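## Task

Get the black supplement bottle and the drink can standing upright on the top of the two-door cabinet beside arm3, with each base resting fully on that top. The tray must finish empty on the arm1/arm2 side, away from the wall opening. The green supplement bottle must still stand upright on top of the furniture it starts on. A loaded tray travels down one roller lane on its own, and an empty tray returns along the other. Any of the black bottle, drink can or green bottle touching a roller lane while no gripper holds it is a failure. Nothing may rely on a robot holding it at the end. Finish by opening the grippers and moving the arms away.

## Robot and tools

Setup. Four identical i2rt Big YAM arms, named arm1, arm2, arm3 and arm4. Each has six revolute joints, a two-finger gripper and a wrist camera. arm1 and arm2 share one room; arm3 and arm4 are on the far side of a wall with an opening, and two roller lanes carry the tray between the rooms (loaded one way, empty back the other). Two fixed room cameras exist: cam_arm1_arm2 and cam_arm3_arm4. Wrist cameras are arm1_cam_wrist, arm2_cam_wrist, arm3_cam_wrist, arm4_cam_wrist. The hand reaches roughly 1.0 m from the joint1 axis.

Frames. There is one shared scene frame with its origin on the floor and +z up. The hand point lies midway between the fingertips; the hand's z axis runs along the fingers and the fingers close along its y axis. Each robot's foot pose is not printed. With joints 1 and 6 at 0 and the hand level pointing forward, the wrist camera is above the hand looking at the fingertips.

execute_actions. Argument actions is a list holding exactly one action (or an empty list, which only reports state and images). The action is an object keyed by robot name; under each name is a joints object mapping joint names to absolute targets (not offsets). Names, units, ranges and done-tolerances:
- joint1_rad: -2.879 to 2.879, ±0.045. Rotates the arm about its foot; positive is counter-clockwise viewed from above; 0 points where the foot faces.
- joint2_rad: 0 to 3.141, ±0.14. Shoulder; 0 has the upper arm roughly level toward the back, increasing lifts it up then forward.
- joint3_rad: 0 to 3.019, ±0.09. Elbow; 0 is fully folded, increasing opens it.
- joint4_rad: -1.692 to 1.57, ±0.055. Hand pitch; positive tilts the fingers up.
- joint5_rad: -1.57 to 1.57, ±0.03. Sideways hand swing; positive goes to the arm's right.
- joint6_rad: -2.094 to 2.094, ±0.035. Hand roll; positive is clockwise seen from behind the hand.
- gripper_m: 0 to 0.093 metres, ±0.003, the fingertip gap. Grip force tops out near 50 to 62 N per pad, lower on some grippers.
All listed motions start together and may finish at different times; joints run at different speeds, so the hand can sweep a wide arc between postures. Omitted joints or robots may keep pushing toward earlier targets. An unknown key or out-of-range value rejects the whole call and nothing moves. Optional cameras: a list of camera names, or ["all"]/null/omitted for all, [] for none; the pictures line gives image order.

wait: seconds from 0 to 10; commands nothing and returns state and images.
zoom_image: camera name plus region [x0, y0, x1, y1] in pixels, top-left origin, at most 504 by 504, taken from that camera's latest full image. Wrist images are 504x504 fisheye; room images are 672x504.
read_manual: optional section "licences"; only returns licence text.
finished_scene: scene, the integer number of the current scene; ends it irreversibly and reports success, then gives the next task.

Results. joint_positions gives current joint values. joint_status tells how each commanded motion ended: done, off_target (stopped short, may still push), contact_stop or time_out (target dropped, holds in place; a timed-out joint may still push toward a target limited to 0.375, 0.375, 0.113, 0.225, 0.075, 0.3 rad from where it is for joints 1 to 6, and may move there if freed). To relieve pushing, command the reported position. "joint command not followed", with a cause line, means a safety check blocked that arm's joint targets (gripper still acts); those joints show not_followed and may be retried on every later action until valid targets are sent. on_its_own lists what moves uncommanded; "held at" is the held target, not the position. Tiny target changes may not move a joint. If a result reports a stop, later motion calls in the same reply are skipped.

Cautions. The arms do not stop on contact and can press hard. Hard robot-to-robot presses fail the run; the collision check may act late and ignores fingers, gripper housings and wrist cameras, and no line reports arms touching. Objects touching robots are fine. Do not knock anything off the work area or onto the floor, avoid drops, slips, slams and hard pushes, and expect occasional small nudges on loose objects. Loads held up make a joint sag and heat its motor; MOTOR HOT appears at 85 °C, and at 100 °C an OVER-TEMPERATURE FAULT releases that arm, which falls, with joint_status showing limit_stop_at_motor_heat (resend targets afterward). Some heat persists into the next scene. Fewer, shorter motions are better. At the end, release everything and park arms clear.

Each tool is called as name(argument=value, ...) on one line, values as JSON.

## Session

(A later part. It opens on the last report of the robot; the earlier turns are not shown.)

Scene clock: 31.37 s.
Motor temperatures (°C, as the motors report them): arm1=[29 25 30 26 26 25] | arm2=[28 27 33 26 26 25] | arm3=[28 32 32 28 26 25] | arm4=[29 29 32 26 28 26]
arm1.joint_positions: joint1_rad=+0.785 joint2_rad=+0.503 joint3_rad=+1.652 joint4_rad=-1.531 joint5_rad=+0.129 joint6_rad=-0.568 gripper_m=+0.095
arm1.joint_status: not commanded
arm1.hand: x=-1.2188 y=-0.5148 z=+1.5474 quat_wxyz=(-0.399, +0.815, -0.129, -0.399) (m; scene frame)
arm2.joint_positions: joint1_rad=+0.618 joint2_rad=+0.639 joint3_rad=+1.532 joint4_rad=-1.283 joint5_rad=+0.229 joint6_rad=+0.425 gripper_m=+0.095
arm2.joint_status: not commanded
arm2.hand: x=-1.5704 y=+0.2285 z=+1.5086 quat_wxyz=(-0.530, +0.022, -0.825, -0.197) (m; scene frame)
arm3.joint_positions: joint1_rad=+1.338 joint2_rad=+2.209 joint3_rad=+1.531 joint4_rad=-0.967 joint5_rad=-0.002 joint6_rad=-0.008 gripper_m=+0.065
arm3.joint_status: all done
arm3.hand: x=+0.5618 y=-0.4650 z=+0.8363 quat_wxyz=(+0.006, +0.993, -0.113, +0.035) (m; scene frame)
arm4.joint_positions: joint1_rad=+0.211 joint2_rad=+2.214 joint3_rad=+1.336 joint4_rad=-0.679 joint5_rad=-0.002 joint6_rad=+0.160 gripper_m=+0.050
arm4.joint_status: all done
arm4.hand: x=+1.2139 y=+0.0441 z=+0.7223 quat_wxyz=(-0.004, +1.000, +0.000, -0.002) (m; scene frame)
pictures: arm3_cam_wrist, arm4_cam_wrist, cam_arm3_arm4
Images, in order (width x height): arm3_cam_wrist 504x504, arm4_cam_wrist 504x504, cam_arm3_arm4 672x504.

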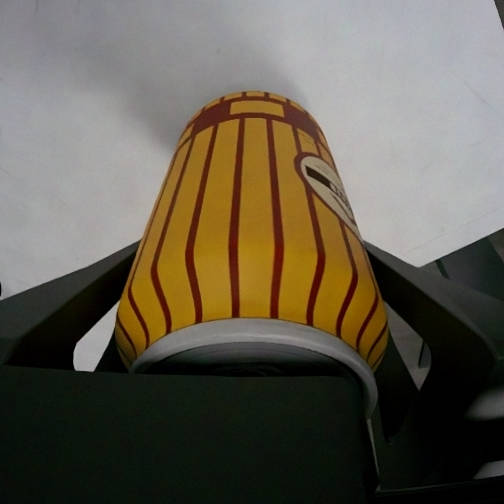

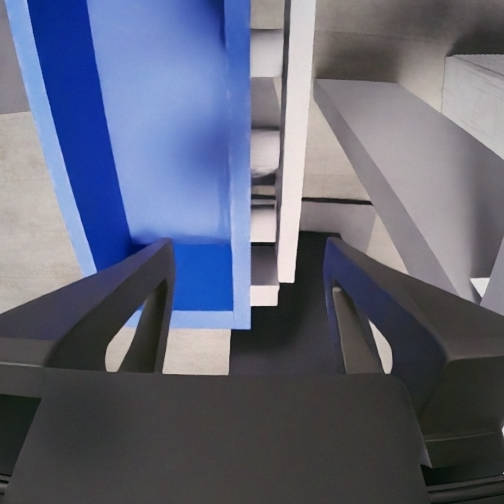

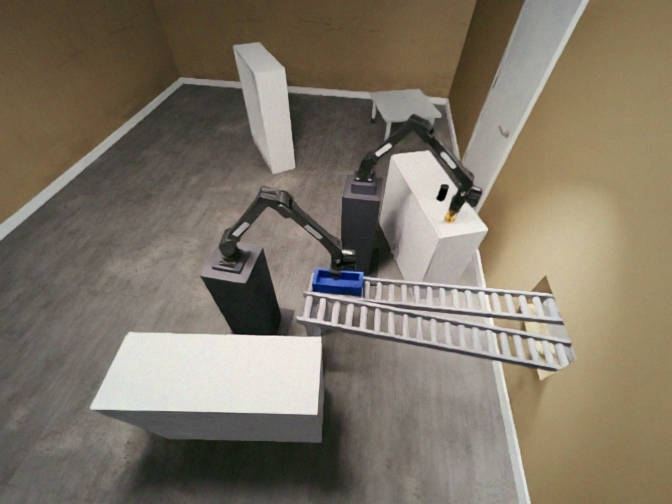

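The can is down. Release; arm4 descends.

execute_actions(actions=[{"arm3":{"joints":{"gripper_m":0.093}},"arm4":{"joints":{"joint2_rad":2.545,"joint3_rad":1.495,"joint4_rad":-0.455}}}], cameras=["arm3_cam_wrist","arm4_cam_wrist"])

execute_actions(actions=[{"arm4":{"joints":{"gripper_m":0.0}}}], cameras=["arm4_cam_wrist"])

Scene clock: 32.73 s.
Motor temperatures (°C, as the motors report them): arm1=[29 25 30 26 26 25] | arm2=[28 27 33 26 26 25] | arm3=[28 32 32 28 26 25] | arm4=[29 29 32 26 28 26]
arm1.joint_positions: joint1_rad=+0.785 joint2_rad=+0.503 joint3_rad=+1.652 joint4_rad=-1.531 joint5_rad=+0.129 joint6_rad=-0.568 gripper_m=+0.095
arm1.joint_status: not commanded
arm1.hand: x=-1.2188 y=-0.5148 z=+1.5474 quat_wxyz=(-0.399, +0.815, -0.129, -0.399) (m; scene frame)
arm2.joint_positions: joint1_rad=+0.618 joint2_rad=+0.639 joint3_rad=+1.532 joint4_rad=-1.283 joint5_rad=+0.229 joint6_rad=+0.425 gripper_m=+0.095
arm2.joint_status: not commanded
arm2.hand: x=-1.5704 y=+0.2285 z=+1.5086 quat_wxyz=(-0.530, +0.022, -0.825, -0.197) (m; scene frame)
arm3.joint_positions: joint1_rad=+1.338 joint2_rad=+2.175 joint3_rad=+1.531 joint4_rad=-0.967 joint5_rad=-0.002 joint6_rad=-0.008 gripper_m=+0.093
arm3.joint_status: all done
arm3.hand: x=+0.5550 y=-0.4634 z=+0.8552 quat_wxyz=(+0.004, +0.993, -0.113, +0.019) (m; scene frame)
arm4.joint_positions: joint1_rad=+0.212 joint2_rad=+2.574 joint3_rad=+1.476 joint4_rad=-0.462 joint5_rad=+0.001 joint6_rad=+0.159 gripper_m=+0.050
arm4.joint_status: all done
arm4.hand: x=+1.2115 y=+0.0459 z=+0.5604 quat_wxyz=(-0.006, +1.000, +0.001, -0.001) (m; scene frame)
pictures: arm3_cam_wrist, arm4_cam_wrist
Images, in order (width x height): arm3_cam_wrist 504x504, arm4_cam_wrist 504x504.

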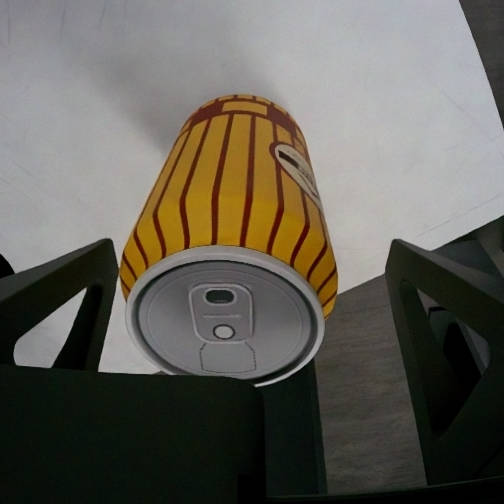

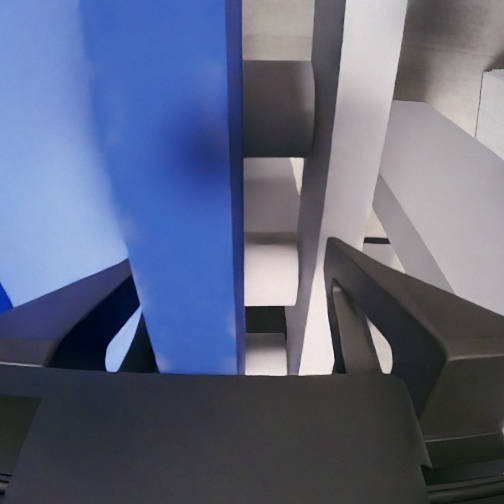

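Scene clock: 33.33 s.
Motor temperatures (°C, as the motors report them): arm1=[29 25 30 26 26 25] | arm2=[28 27 33 26 26 25] | arm3=[28 32 32 28 26 25] | arm4=[29 30 32 26 28 26]
arm1.joint_positions: joint1_rad=+0.785 joint2_rad=+0.503 joint3_rad=+1.652 joint4_rad=-1.531 joint5_rad=+0.129 joint6_rad=-0.568 gripper_m=+0.095
arm1.joint_status: not commanded
arm1.hand: x=-1.2188 y=-0.5148 z=+1.5474 quat_wxyz=(-0.399, +0.815, -0.129, -0.399) (m; scene frame)
arm2.joint_positions: joint1_rad=+0.618 joint2_rad=+0.639 joint3_rad=+1.532 joint4_rad=-1.283 joint5_rad=+0.229 joint6_rad=+0.425 gripper_m=+0.095
arm2.joint_status: not commanded
arm2.hand: x=-1.5704 y=+0.2285 z=+1.5086 quat_wxyz=(-0.530, +0.022, -0.825, -0.197) (m; scene frame)
arm3.joint_positions: joint1_rad=+1.338 joint2_rad=+2.175 joint3_rad=+1.531 joint4_rad=-0.967 joint5_rad=-0.002 joint6_rad=-0.008 gripper_m=+0.093
arm3.joint_status: not commanded
arm3.hand: x=+0.5550 y=-0.4634 z=+0.8552 quat_wxyz=(+0.004, +0.993, -0.113, +0.019) (m; scene frame)
arm4.joint_positions: joint1_rad=+0.212 joint2_rad=+2.574 joint3_rad=+1.476 joint4_rad=-0.462 joint5_rad=-0.002 joint6_rad=+0.157 gripper_m=+0.011
arm4.joint_status: gripper_m off_target (ended at +0.011, target +0.000)
arm4.hand: x=+1.2116 y=+0.0451 z=+0.5604 quat_wxyz=(-0.004, +1.000, +0.002, -0.001) (m; scene frame)
pictures: arm4_cam_wrist
Images, in order (width x height): arm4_cam_wrist 504x504.

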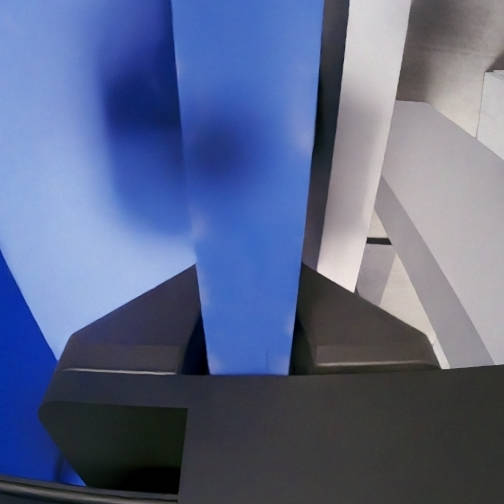

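execute_actions(actions=[{"arm3":{"joints":{"joint2_rad":1.7,"joint4_rad":-1.35}},"arm4":{"joints":{"joint2_rad":1.95,"joint4_rad":-1.07}}}], cameras=[])

execute_actions(actions=[{"arm4":{"joints":{"joint1_rad":-0.232,"joint6_rad":-0.29,"joint2_rad":2.1,"joint3_rad":1.81,"joint4_rad":-1.25}}}], cameras=[])

execute_actions(actions=[{"arm4":{"joints":{"joint2_rad":2.36,"joint4_rad":-1.06}}}], cameras=["arm4_cam_wrist","cam_arm3_arm4"])

Scene clock: 35.17 s.
Motor temperatures (°C, as the motors report them): arm1=[29 25 30 26 26 25] | arm2=[28 27 33 26 26 25] | arm3=[28 32 32 28 26 25] | arm4=[29 30 32 26 28 26]
arm1.joint_positions: joint1_rad=+0.785 joint2_rad=+0.503 joint3_rad=+1.652 joint4_rad=-1.531 joint5_rad=+0.129 joint6_rad=-0.568 gripper_m=+0.095
arm1.joint_status: not commanded
arm1.hand: x=-1.2188 y=-0.5148 z=+1.5474 quat_wxyz=(-0.399, +0.815, -0.129, -0.399) (m; scene frame)
arm2.joint_positions: joint1_rad=+0.618 joint2_rad=+0.639 joint3_rad=+1.532 joint4_rad=-1.283 joint5_rad=+0.229 joint6_rad=+0.425 gripper_m=+0.095
arm2.joint_status: not commanded
arm2.hand: x=-1.5704 y=+0.2285 z=+1.5086 quat_wxyz=(-0.530, +0.022, -0.825, -0.197) (m; scene frame)
arm3.joint_positions: joint1_rad=+1.338 joint2_rad=+1.711 joint3_rad=+1.539 joint4_rad=-1.343 joint5_rad=-0.002 joint6_rad=-0.008 gripper_m=+0.093
arm3.joint_status: all done
arm3.hand: x=+0.6104 y=-0.4762 z=+1.1115 quat_wxyz=(-0.002, +0.993, -0.113, -0.029) (m; scene frame)
arm4.joint_positions: joint1_rad=+0.212 joint2_rad=+1.959 joint3_rad=+1.477 joint4_rad=-1.064 joint5_rad=+0.004 joint6_rad=+0.157 gripper_m=+0.011
arm4.joint_status: all done
arm4.hand: x=+1.1906 y=+0.0389 z=+0.9018 quat_wxyz=(-0.006, +1.000, +0.002, -0.008) (m; scene frame)
pictures: none
No camera images: the call's "cameras" was empty. Leave "cameras" out to get every camera's image.

Scene clock: 36.87 s.
Motor temperatures (°C, as the motors report them): arm1=[29 25 30 26 26 25] | arm2=[28 27 33 26 26 25] | arm3=[28 32 32 28 26 25] | arm4=[29 31 32 26 28 26]
arm1.joint_positions: joint1_rad=+0.785 joint2_rad=+0.503 joint3_rad=+1.652 joint4_rad=-1.531 joint5_rad=+0.129 joint6_rad=-0.568 gripper_m=+0.095
arm1.joint_status: not commanded
arm1.hand: x=-1.2188 y=-0.5148 z=+1.5474 quat_wxyz=(-0.399, +0.815, -0.129, -0.399) (m; scene frame)
arm2.joint_positions: joint1_rad=+0.618 joint2_rad=+0.639 joint3_rad=+1.532 joint4_rad=-1.283 joint5_rad=+0.229 joint6_rad=+0.425 gripper_m=+0.095
arm2.joint_status: not commanded
arm2.hand: x=-1.5704 y=+0.2285 z=+1.5086 quat_wxyz=(-0.530, +0.022, -0.825, -0.197) (m; scene frame)
arm3.joint_positions: joint1_rad=+1.338 joint2_rad=+1.711 joint3_rad=+1.539 joint4_rad=-1.343 joint5_rad=-0.002 joint6_rad=-0.008 gripper_m=+0.093
arm3.joint_status: not commanded
arm3.hand: x=+0.6104 y=-0.4762 z=+1.1115 quat_wxyz=(-0.002, +0.993, -0.113, -0.029) (m; scene frame)
arm4.joint_positions: joint1_rad=-0.221 joint2_rad=+2.137 joint3_rad=+1.770 joint4_rad=-1.242 joint5_rad=+0.003 joint6_rad=-0.278 gripper_m=+0.011
arm4.joint_status: all done
arm4.hand: x=+1.1496 y=+0.2997 z=+0.9032 quat_wxyz=(-0.003, +1.000, +0.003, +0.023) (m; scene frame)
pictures: none
No camera images: the call's "cameras" was empty. Leave "cameras" out to get every camera's image.

Scene clock: 38.00 s.
Motor temperatures (°C, as the motors report them): arm1=[29 25 30 26 26 25] | arm2=[28 27 33 26 26 25] | arm3=[28 32 32 28 26 25] | arm4=[29 31 32 26 28 26]
arm1.joint_positions: joint1_rad=+0.785 joint2_rad=+0.503 joint3_rad=+1.652 joint4_rad=-1.531 joint5_rad=+0.129 joint6_rad=-0.568 gripper_m=+0.095
arm1.joint_status: not commanded
arm1.hand: x=-1.2188 y=-0.5148 z=+1.5474 quat_wxyz=(-0.399, +0.815, -0.129, -0.399) (m; scene frame)
arm2.joint_positions: joint1_rad=+0.618 joint2_rad=+0.639 joint3_rad=+1.532 joint4_rad=-1.283 joint5_rad=+0.229 joint6_rad=+0.425 gripper_m=+0.095
arm2.joint_status: not commanded
arm2.hand: x=-1.5704 y=+0.2285 z=+1.5086 quat_wxyz=(-0.530, +0.022, -0.825, -0.197) (m; scene frame)
arm3.joint_positions: joint1_rad=+1.338 joint2_rad=+1.711 joint3_rad=+1.539 joint4_rad=-1.343 joint5_rad=-0.002 joint6_rad=-0.008 gripper_m=+0.093
arm3.joint_status: not commanded
arm3.hand: x=+0.6104 y=-0.4762 z=+1.1115 quat_wxyz=(-0.002, +0.993, -0.113, -0.029) (m; scene frame)
arm4.joint_positions: joint1_rad=-0.221 joint2_rad=+2.418 joint3_rad=+1.772 joint4_rad=-1.064 joint5_rad=+0.004 joint6_rad=-0.279 gripper_m=+0.011
arm4.joint_status: all done
arm4.hand: x=+1.1589 y=+0.3001 z=+0.7292 quat_wxyz=(+0.011, +0.997, +0.003, +0.072) (m; scene frame)
pictures: arm4_cam_wrist, cam_arm3_arm4
Images, in order (width x height): arm4_cam_wrist 504x504, cam_arm3_arm4 672x504.

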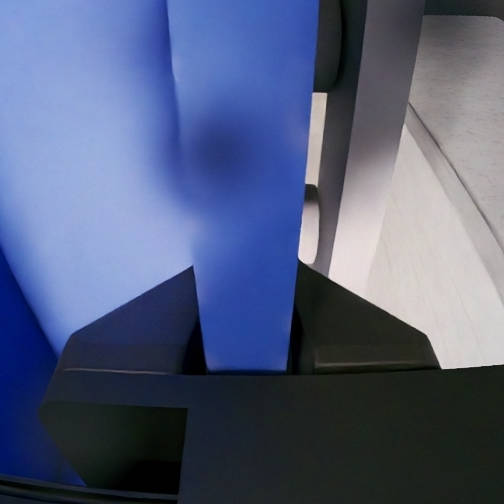

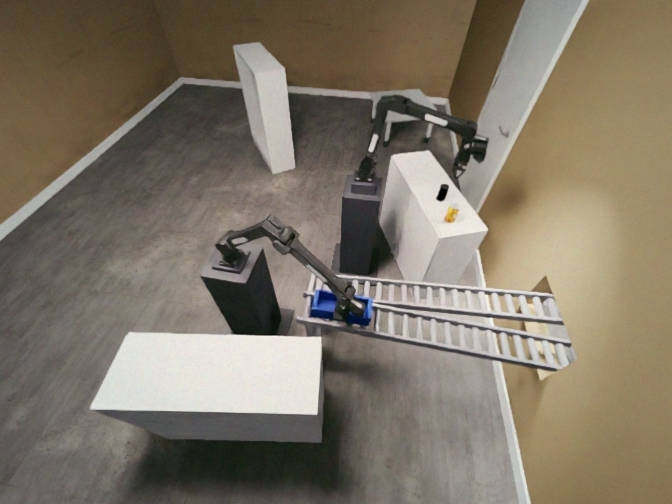

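execute_actions(actions=[{"arm4":{"joints":{"joint1_rad":-0.245,"joint2_rad":2.425}}}], cameras=["arm4_cam_wrist"])

execute_actions(actions=[{"arm4":{"joints":{"gripper_m":0.04}}}], cameras=[])

execute_actions(actions=[{"arm4":{"joints":{"joint2_rad":2.0}}}], cameras=[])

wait(seconds=9)

Scene clock: 39.03 s.
Motor temperatures (°C, as the motors report them): arm1=[29 25 30 26 26 25] | arm2=[28 27 33 26 26 25] | arm3=[28 32 32 28 26 25] | arm4=[29 31 32 26 28 26]
arm1.joint_positions: joint1_rad=+0.785 joint2_rad=+0.503 joint3_rad=+1.652 joint4_rad=-1.531 joint5_rad=+0.129 joint6_rad=-0.568 gripper_m=+0.095
arm1.joint_status: not commanded
arm1.hand: x=-1.2188 y=-0.5148 z=+1.5474 quat_wxyz=(-0.399, +0.815, -0.129, -0.399) (m; scene frame)
arm2.joint_positions: joint1_rad=+0.618 joint2_rad=+0.639 joint3_rad=+1.532 joint4_rad=-1.283 joint5_rad=+0.229 joint6_rad=+0.425 gripper_m=+0.095
arm2.joint_status: not commanded
arm2.hand: x=-1.5704 y=+0.2285 z=+1.5086 quat_wxyz=(-0.530, +0.022, -0.825, -0.197) (m; scene frame)
arm3.joint_positions: joint1_rad=+1.338 joint2_rad=+1.711 joint3_rad=+1.539 joint4_rad=-1.343 joint5_rad=-0.002 joint6_rad=-0.008 gripper_m=+0.093
arm3.joint_status: not commanded
arm3.hand: x=+0.6104 y=-0.4762 z=+1.1115 quat_wxyz=(-0.002, +0.993, -0.113, -0.029) (m; scene frame)
arm4.joint_positions: joint1_rad=-0.235 joint2_rad=+2.421 joint3_rad=+1.772 joint4_rad=-1.064 joint5_rad=+0.004 joint6_rad=-0.279 gripper_m=+0.011
arm4.joint_status: all done
arm4.hand: x=+1.1619 y=+0.3079 z=+0.7277 quat_wxyz=(+0.012, +0.997, -0.003, +0.073) (m; scene frame)
pictures: arm4_cam_wrist
Images, in order (width x height): arm4_cam_wrist 504x504.

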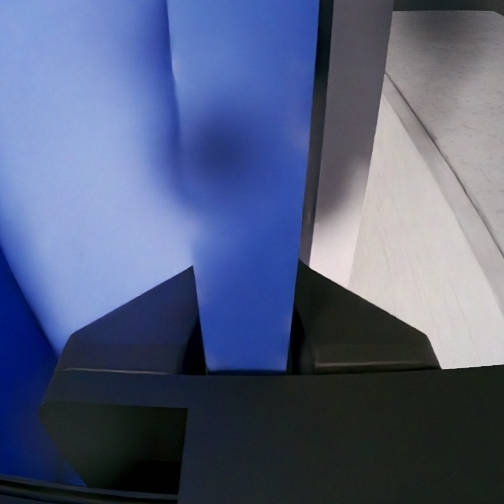

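Scene clock: 39.60 s.
Motor temperatures (°C, as the motors report them): arm1=[29 25 30 26 26 25] | arm2=[28 27 33 26 26 25] | arm3=[28 32 32 28 26 25] | arm4=[29 31 33 26 28 26]
arm1.joint_positions: joint1_rad=+0.785 joint2_rad=+0.503 joint3_rad=+1.652 joint4_rad=-1.531 joint5_rad=+0.129 joint6_rad=-0.568 gripper_m=+0.095
arm1.joint_status: not commanded
arm1.hand: x=-1.2188 y=-0.5148 z=+1.5474 quat_wxyz=(-0.399, +0.815, -0.129, -0.399) (m; scene frame)
arm2.joint_positions: joint1_rad=+0.618 joint2_rad=+0.639 joint3_rad=+1.532 joint4_rad=-1.283 joint5_rad=+0.229 joint6_rad=+0.425 gripper_m=+0.095
arm2.joint_status: not commanded
arm2.hand: x=-1.5704 y=+0.2285 z=+1.5086 quat_wxyz=(-0.530, +0.022, -0.825, -0.197) (m; scene frame)
arm3.joint_positions: joint1_rad=+1.338 joint2_rad=+1.711 joint3_rad=+1.539 joint4_rad=-1.343 joint5_rad=-0.002 joint6_rad=-0.008 gripper_m=+0.093
arm3.joint_status: not commanded
arm3.hand: x=+0.6104 y=-0.4762 z=+1.1115 quat_wxyz=(-0.002, +0.993, -0.113, -0.029) (m; scene frame)
arm4.joint_positions: joint1_rad=-0.235 joint2_rad=+2.421 joint3_rad=+1.772 joint4_rad=-1.064 joint5_rad=+0.003 joint6_rad=-0.279 gripper_m=+0.040
arm4.joint_status: all done
arm4.hand: x=+1.1618 y=+0.3077 z=+0.7277 quat_wxyz=(+0.012, +0.997, -0.004, +0.073) (m; scene frame)
pictures: none
No camera images: the call's "cameras" was empty. Leave "cameras" out to get every camera's image.

Scene clock: 41.13 s.
Motor temperatures (°C, as the motors report them): arm1=[29 25 30 26 26 25] | arm2=[28 27 33 26 26 25] | arm3=[28 31 33 28 26 25] | arm4=[29 32 33 26 28 26]
arm1.joint_positions: joint1_rad=+0.785 joint2_rad=+0.503 joint3_rad=+1.652 joint4_rad=-1.531 joint5_rad=+0.129 joint6_rad=-0.568 gripper_m=+0.095
arm1.joint_status: not commanded
arm1.hand: x=-1.2188 y=-0.5148 z=+1.5474 quat_wxyz=(-0.399, +0.815, -0.129, -0.399) (m; scene frame)
arm2.joint_positions: joint1_rad=+0.618 joint2_rad=+0.639 joint3_rad=+1.532 joint4_rad=-1.283 joint5_rad=+0.229 joint6_rad=+0.425 gripper_m=+0.095
arm2.joint_status: not commanded
arm2.hand: x=-1.5704 y=+0.2285 z=+1.5086 quat_wxyz=(-0.530, +0.022, -0.825, -0.197) (m; scene frame)
arm3.joint_positions: joint1_rad=+1.338 joint2_rad=+1.711 joint3_rad=+1.539 joint4_rad=-1.343 joint5_rad=-0.002 joint6_rad=-0.008 gripper_m=+0.093
arm3.joint_status: not commanded
arm3.hand: x=+0.6104 y=-0.4762 z=+1.1115 quat_wxyz=(-0.002, +0.993, -0.113, -0.029) (m; scene frame)
arm4.joint_positions: joint1_rad=-0.235 joint2_rad=+1.995 joint3_rad=+1.795 joint4_rad=-1.064 joint5_rad=+0.003 joint6_rad=-0.279 gripper_m=+0.040
arm4.joint_status: all done
arm4.hand: x=+1.0946 y=+0.3231 z=+1.0095 quat_wxyz=(-0.050, +0.989, -0.002, -0.142) (m; scene frame)
pictures: none
No camera images: the call's "cameras" was empty. Leave "cameras" out to get every camera's image.

Scene clock: 50.13 s.
Motor temperatures (°C, as the motors report them): arm1=[29 26 30 26 26 25] | arm2=[28 27 34 26 26 25] | arm3=[28 31 33 28 26 25] | arm4=[29 32 34 26 28 26]
arm1.joint_positions: joint1_rad=+0.785 joint2_rad=+0.503 joint3_rad=+1.652 joint4_rad=-1.531 joint5_rad=+0.129 joint6_rad=-0.568 gripper_m=+0.095
arm1.joint_status: not commanded
arm1.hand: x=-1.2188 y=-0.5148 z=+1.5474 quat_wxyz=(-0.399, +0.815, -0.129, -0.399) (m; scene frame)
arm2.joint_positions: joint1_rad=+0.618 joint2_rad=+0.639 joint3_rad=+1.532 joint4_rad=-1.283 joint5_rad=+0.229 joint6_rad=+0.425 gripper_m=+0.095
arm2.joint_status: not commanded
arm2.hand: x=-1.5704 y=+0.2285 z=+1.5086 quat_wxyz=(-0.530, +0.022, -0.825, -0.197) (m; scene frame)
arm3.joint_positions: joint1_rad=+1.338 joint2_rad=+1.711 joint3_rad=+1.539 joint4_rad=-1.343 joint5_rad=-0.002 joint6_rad=-0.008 gripper_m=+0.093
arm3.joint_status: not commanded
arm3.hand: x=+0.6104 y=-0.4762 z=+1.1115 quat_wxyz=(-0.002, +0.993, -0.113, -0.029) (m; scene frame)
arm4.joint_positions: joint1_rad=-0.235 joint2_rad=+1.995 joint3_rad=+1.795 joint4_rad=-1.064 joint5_rad=+0.003 joint6_rad=-0.279 gripper_m=+0.040
arm4.joint_status: all done
arm4.hand: x=+1.0946 y=+0.3231 z=+1.0095 quat_wxyz=(-0.050, +0.989, -0.002, -0.142) (m; scene frame)
wait: 9.00 s; at rest by 0.27 s
pictures: arm1_cam_wrist, arm2_cam_wrist, arm3_cam_wrist, arm4_cam_wrist, cam_arm1_arm2, cam_arm3_arm4
Images, in order (width x height): arm1_cam_wrist 504x504, arm2_cam_wrist 504x504, arm3_cam_wrist 504x504, arm4_cam_wrist 504x504, cam_arm1_arm2 672x504, cam_arm3_arm4 672x504.

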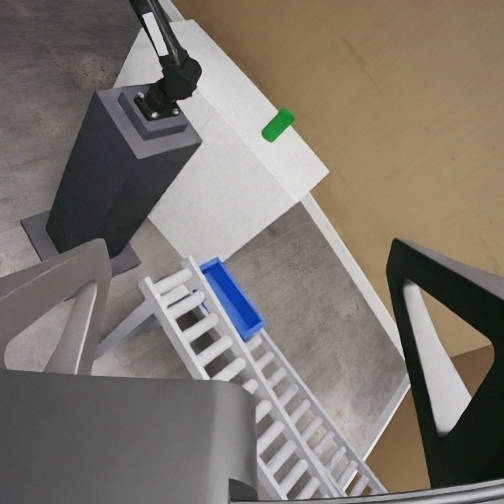

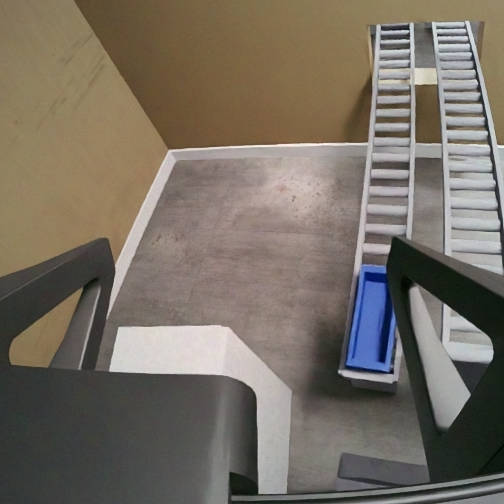

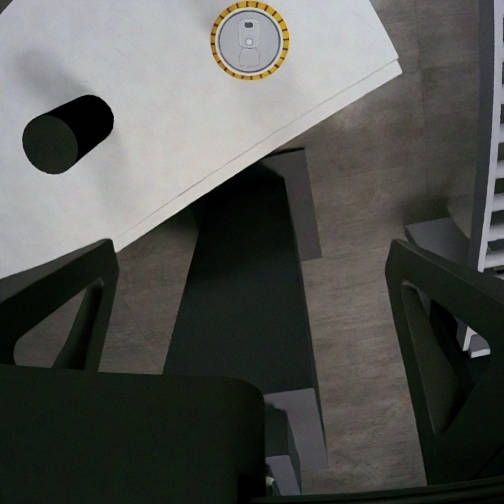

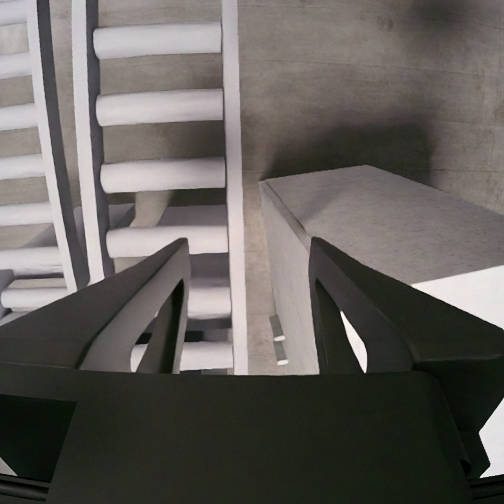

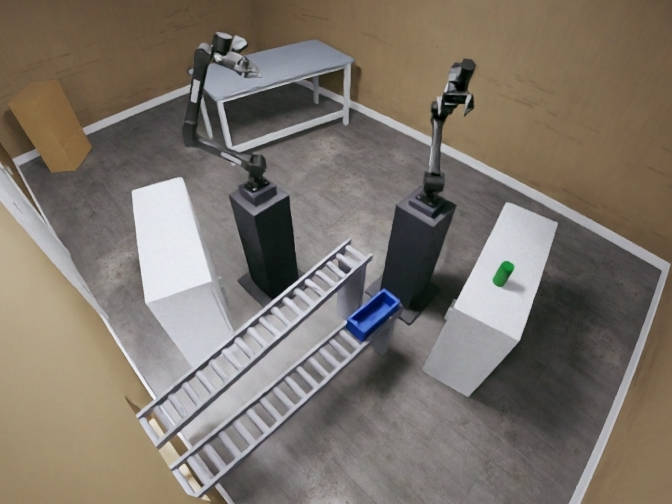

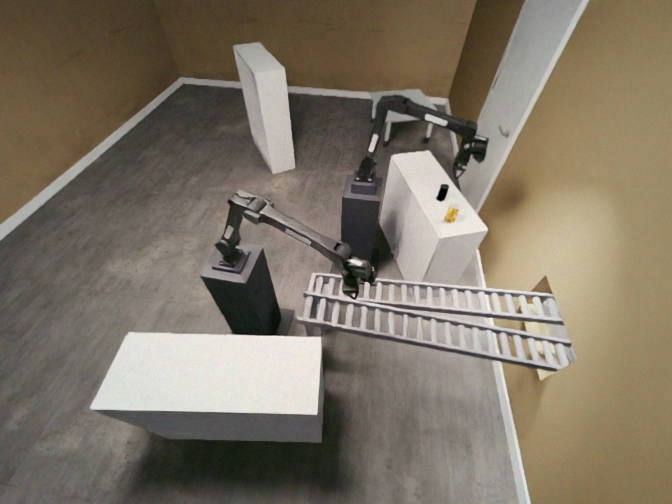

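finished_scene(scene=2)

The scene is finished: the task was done.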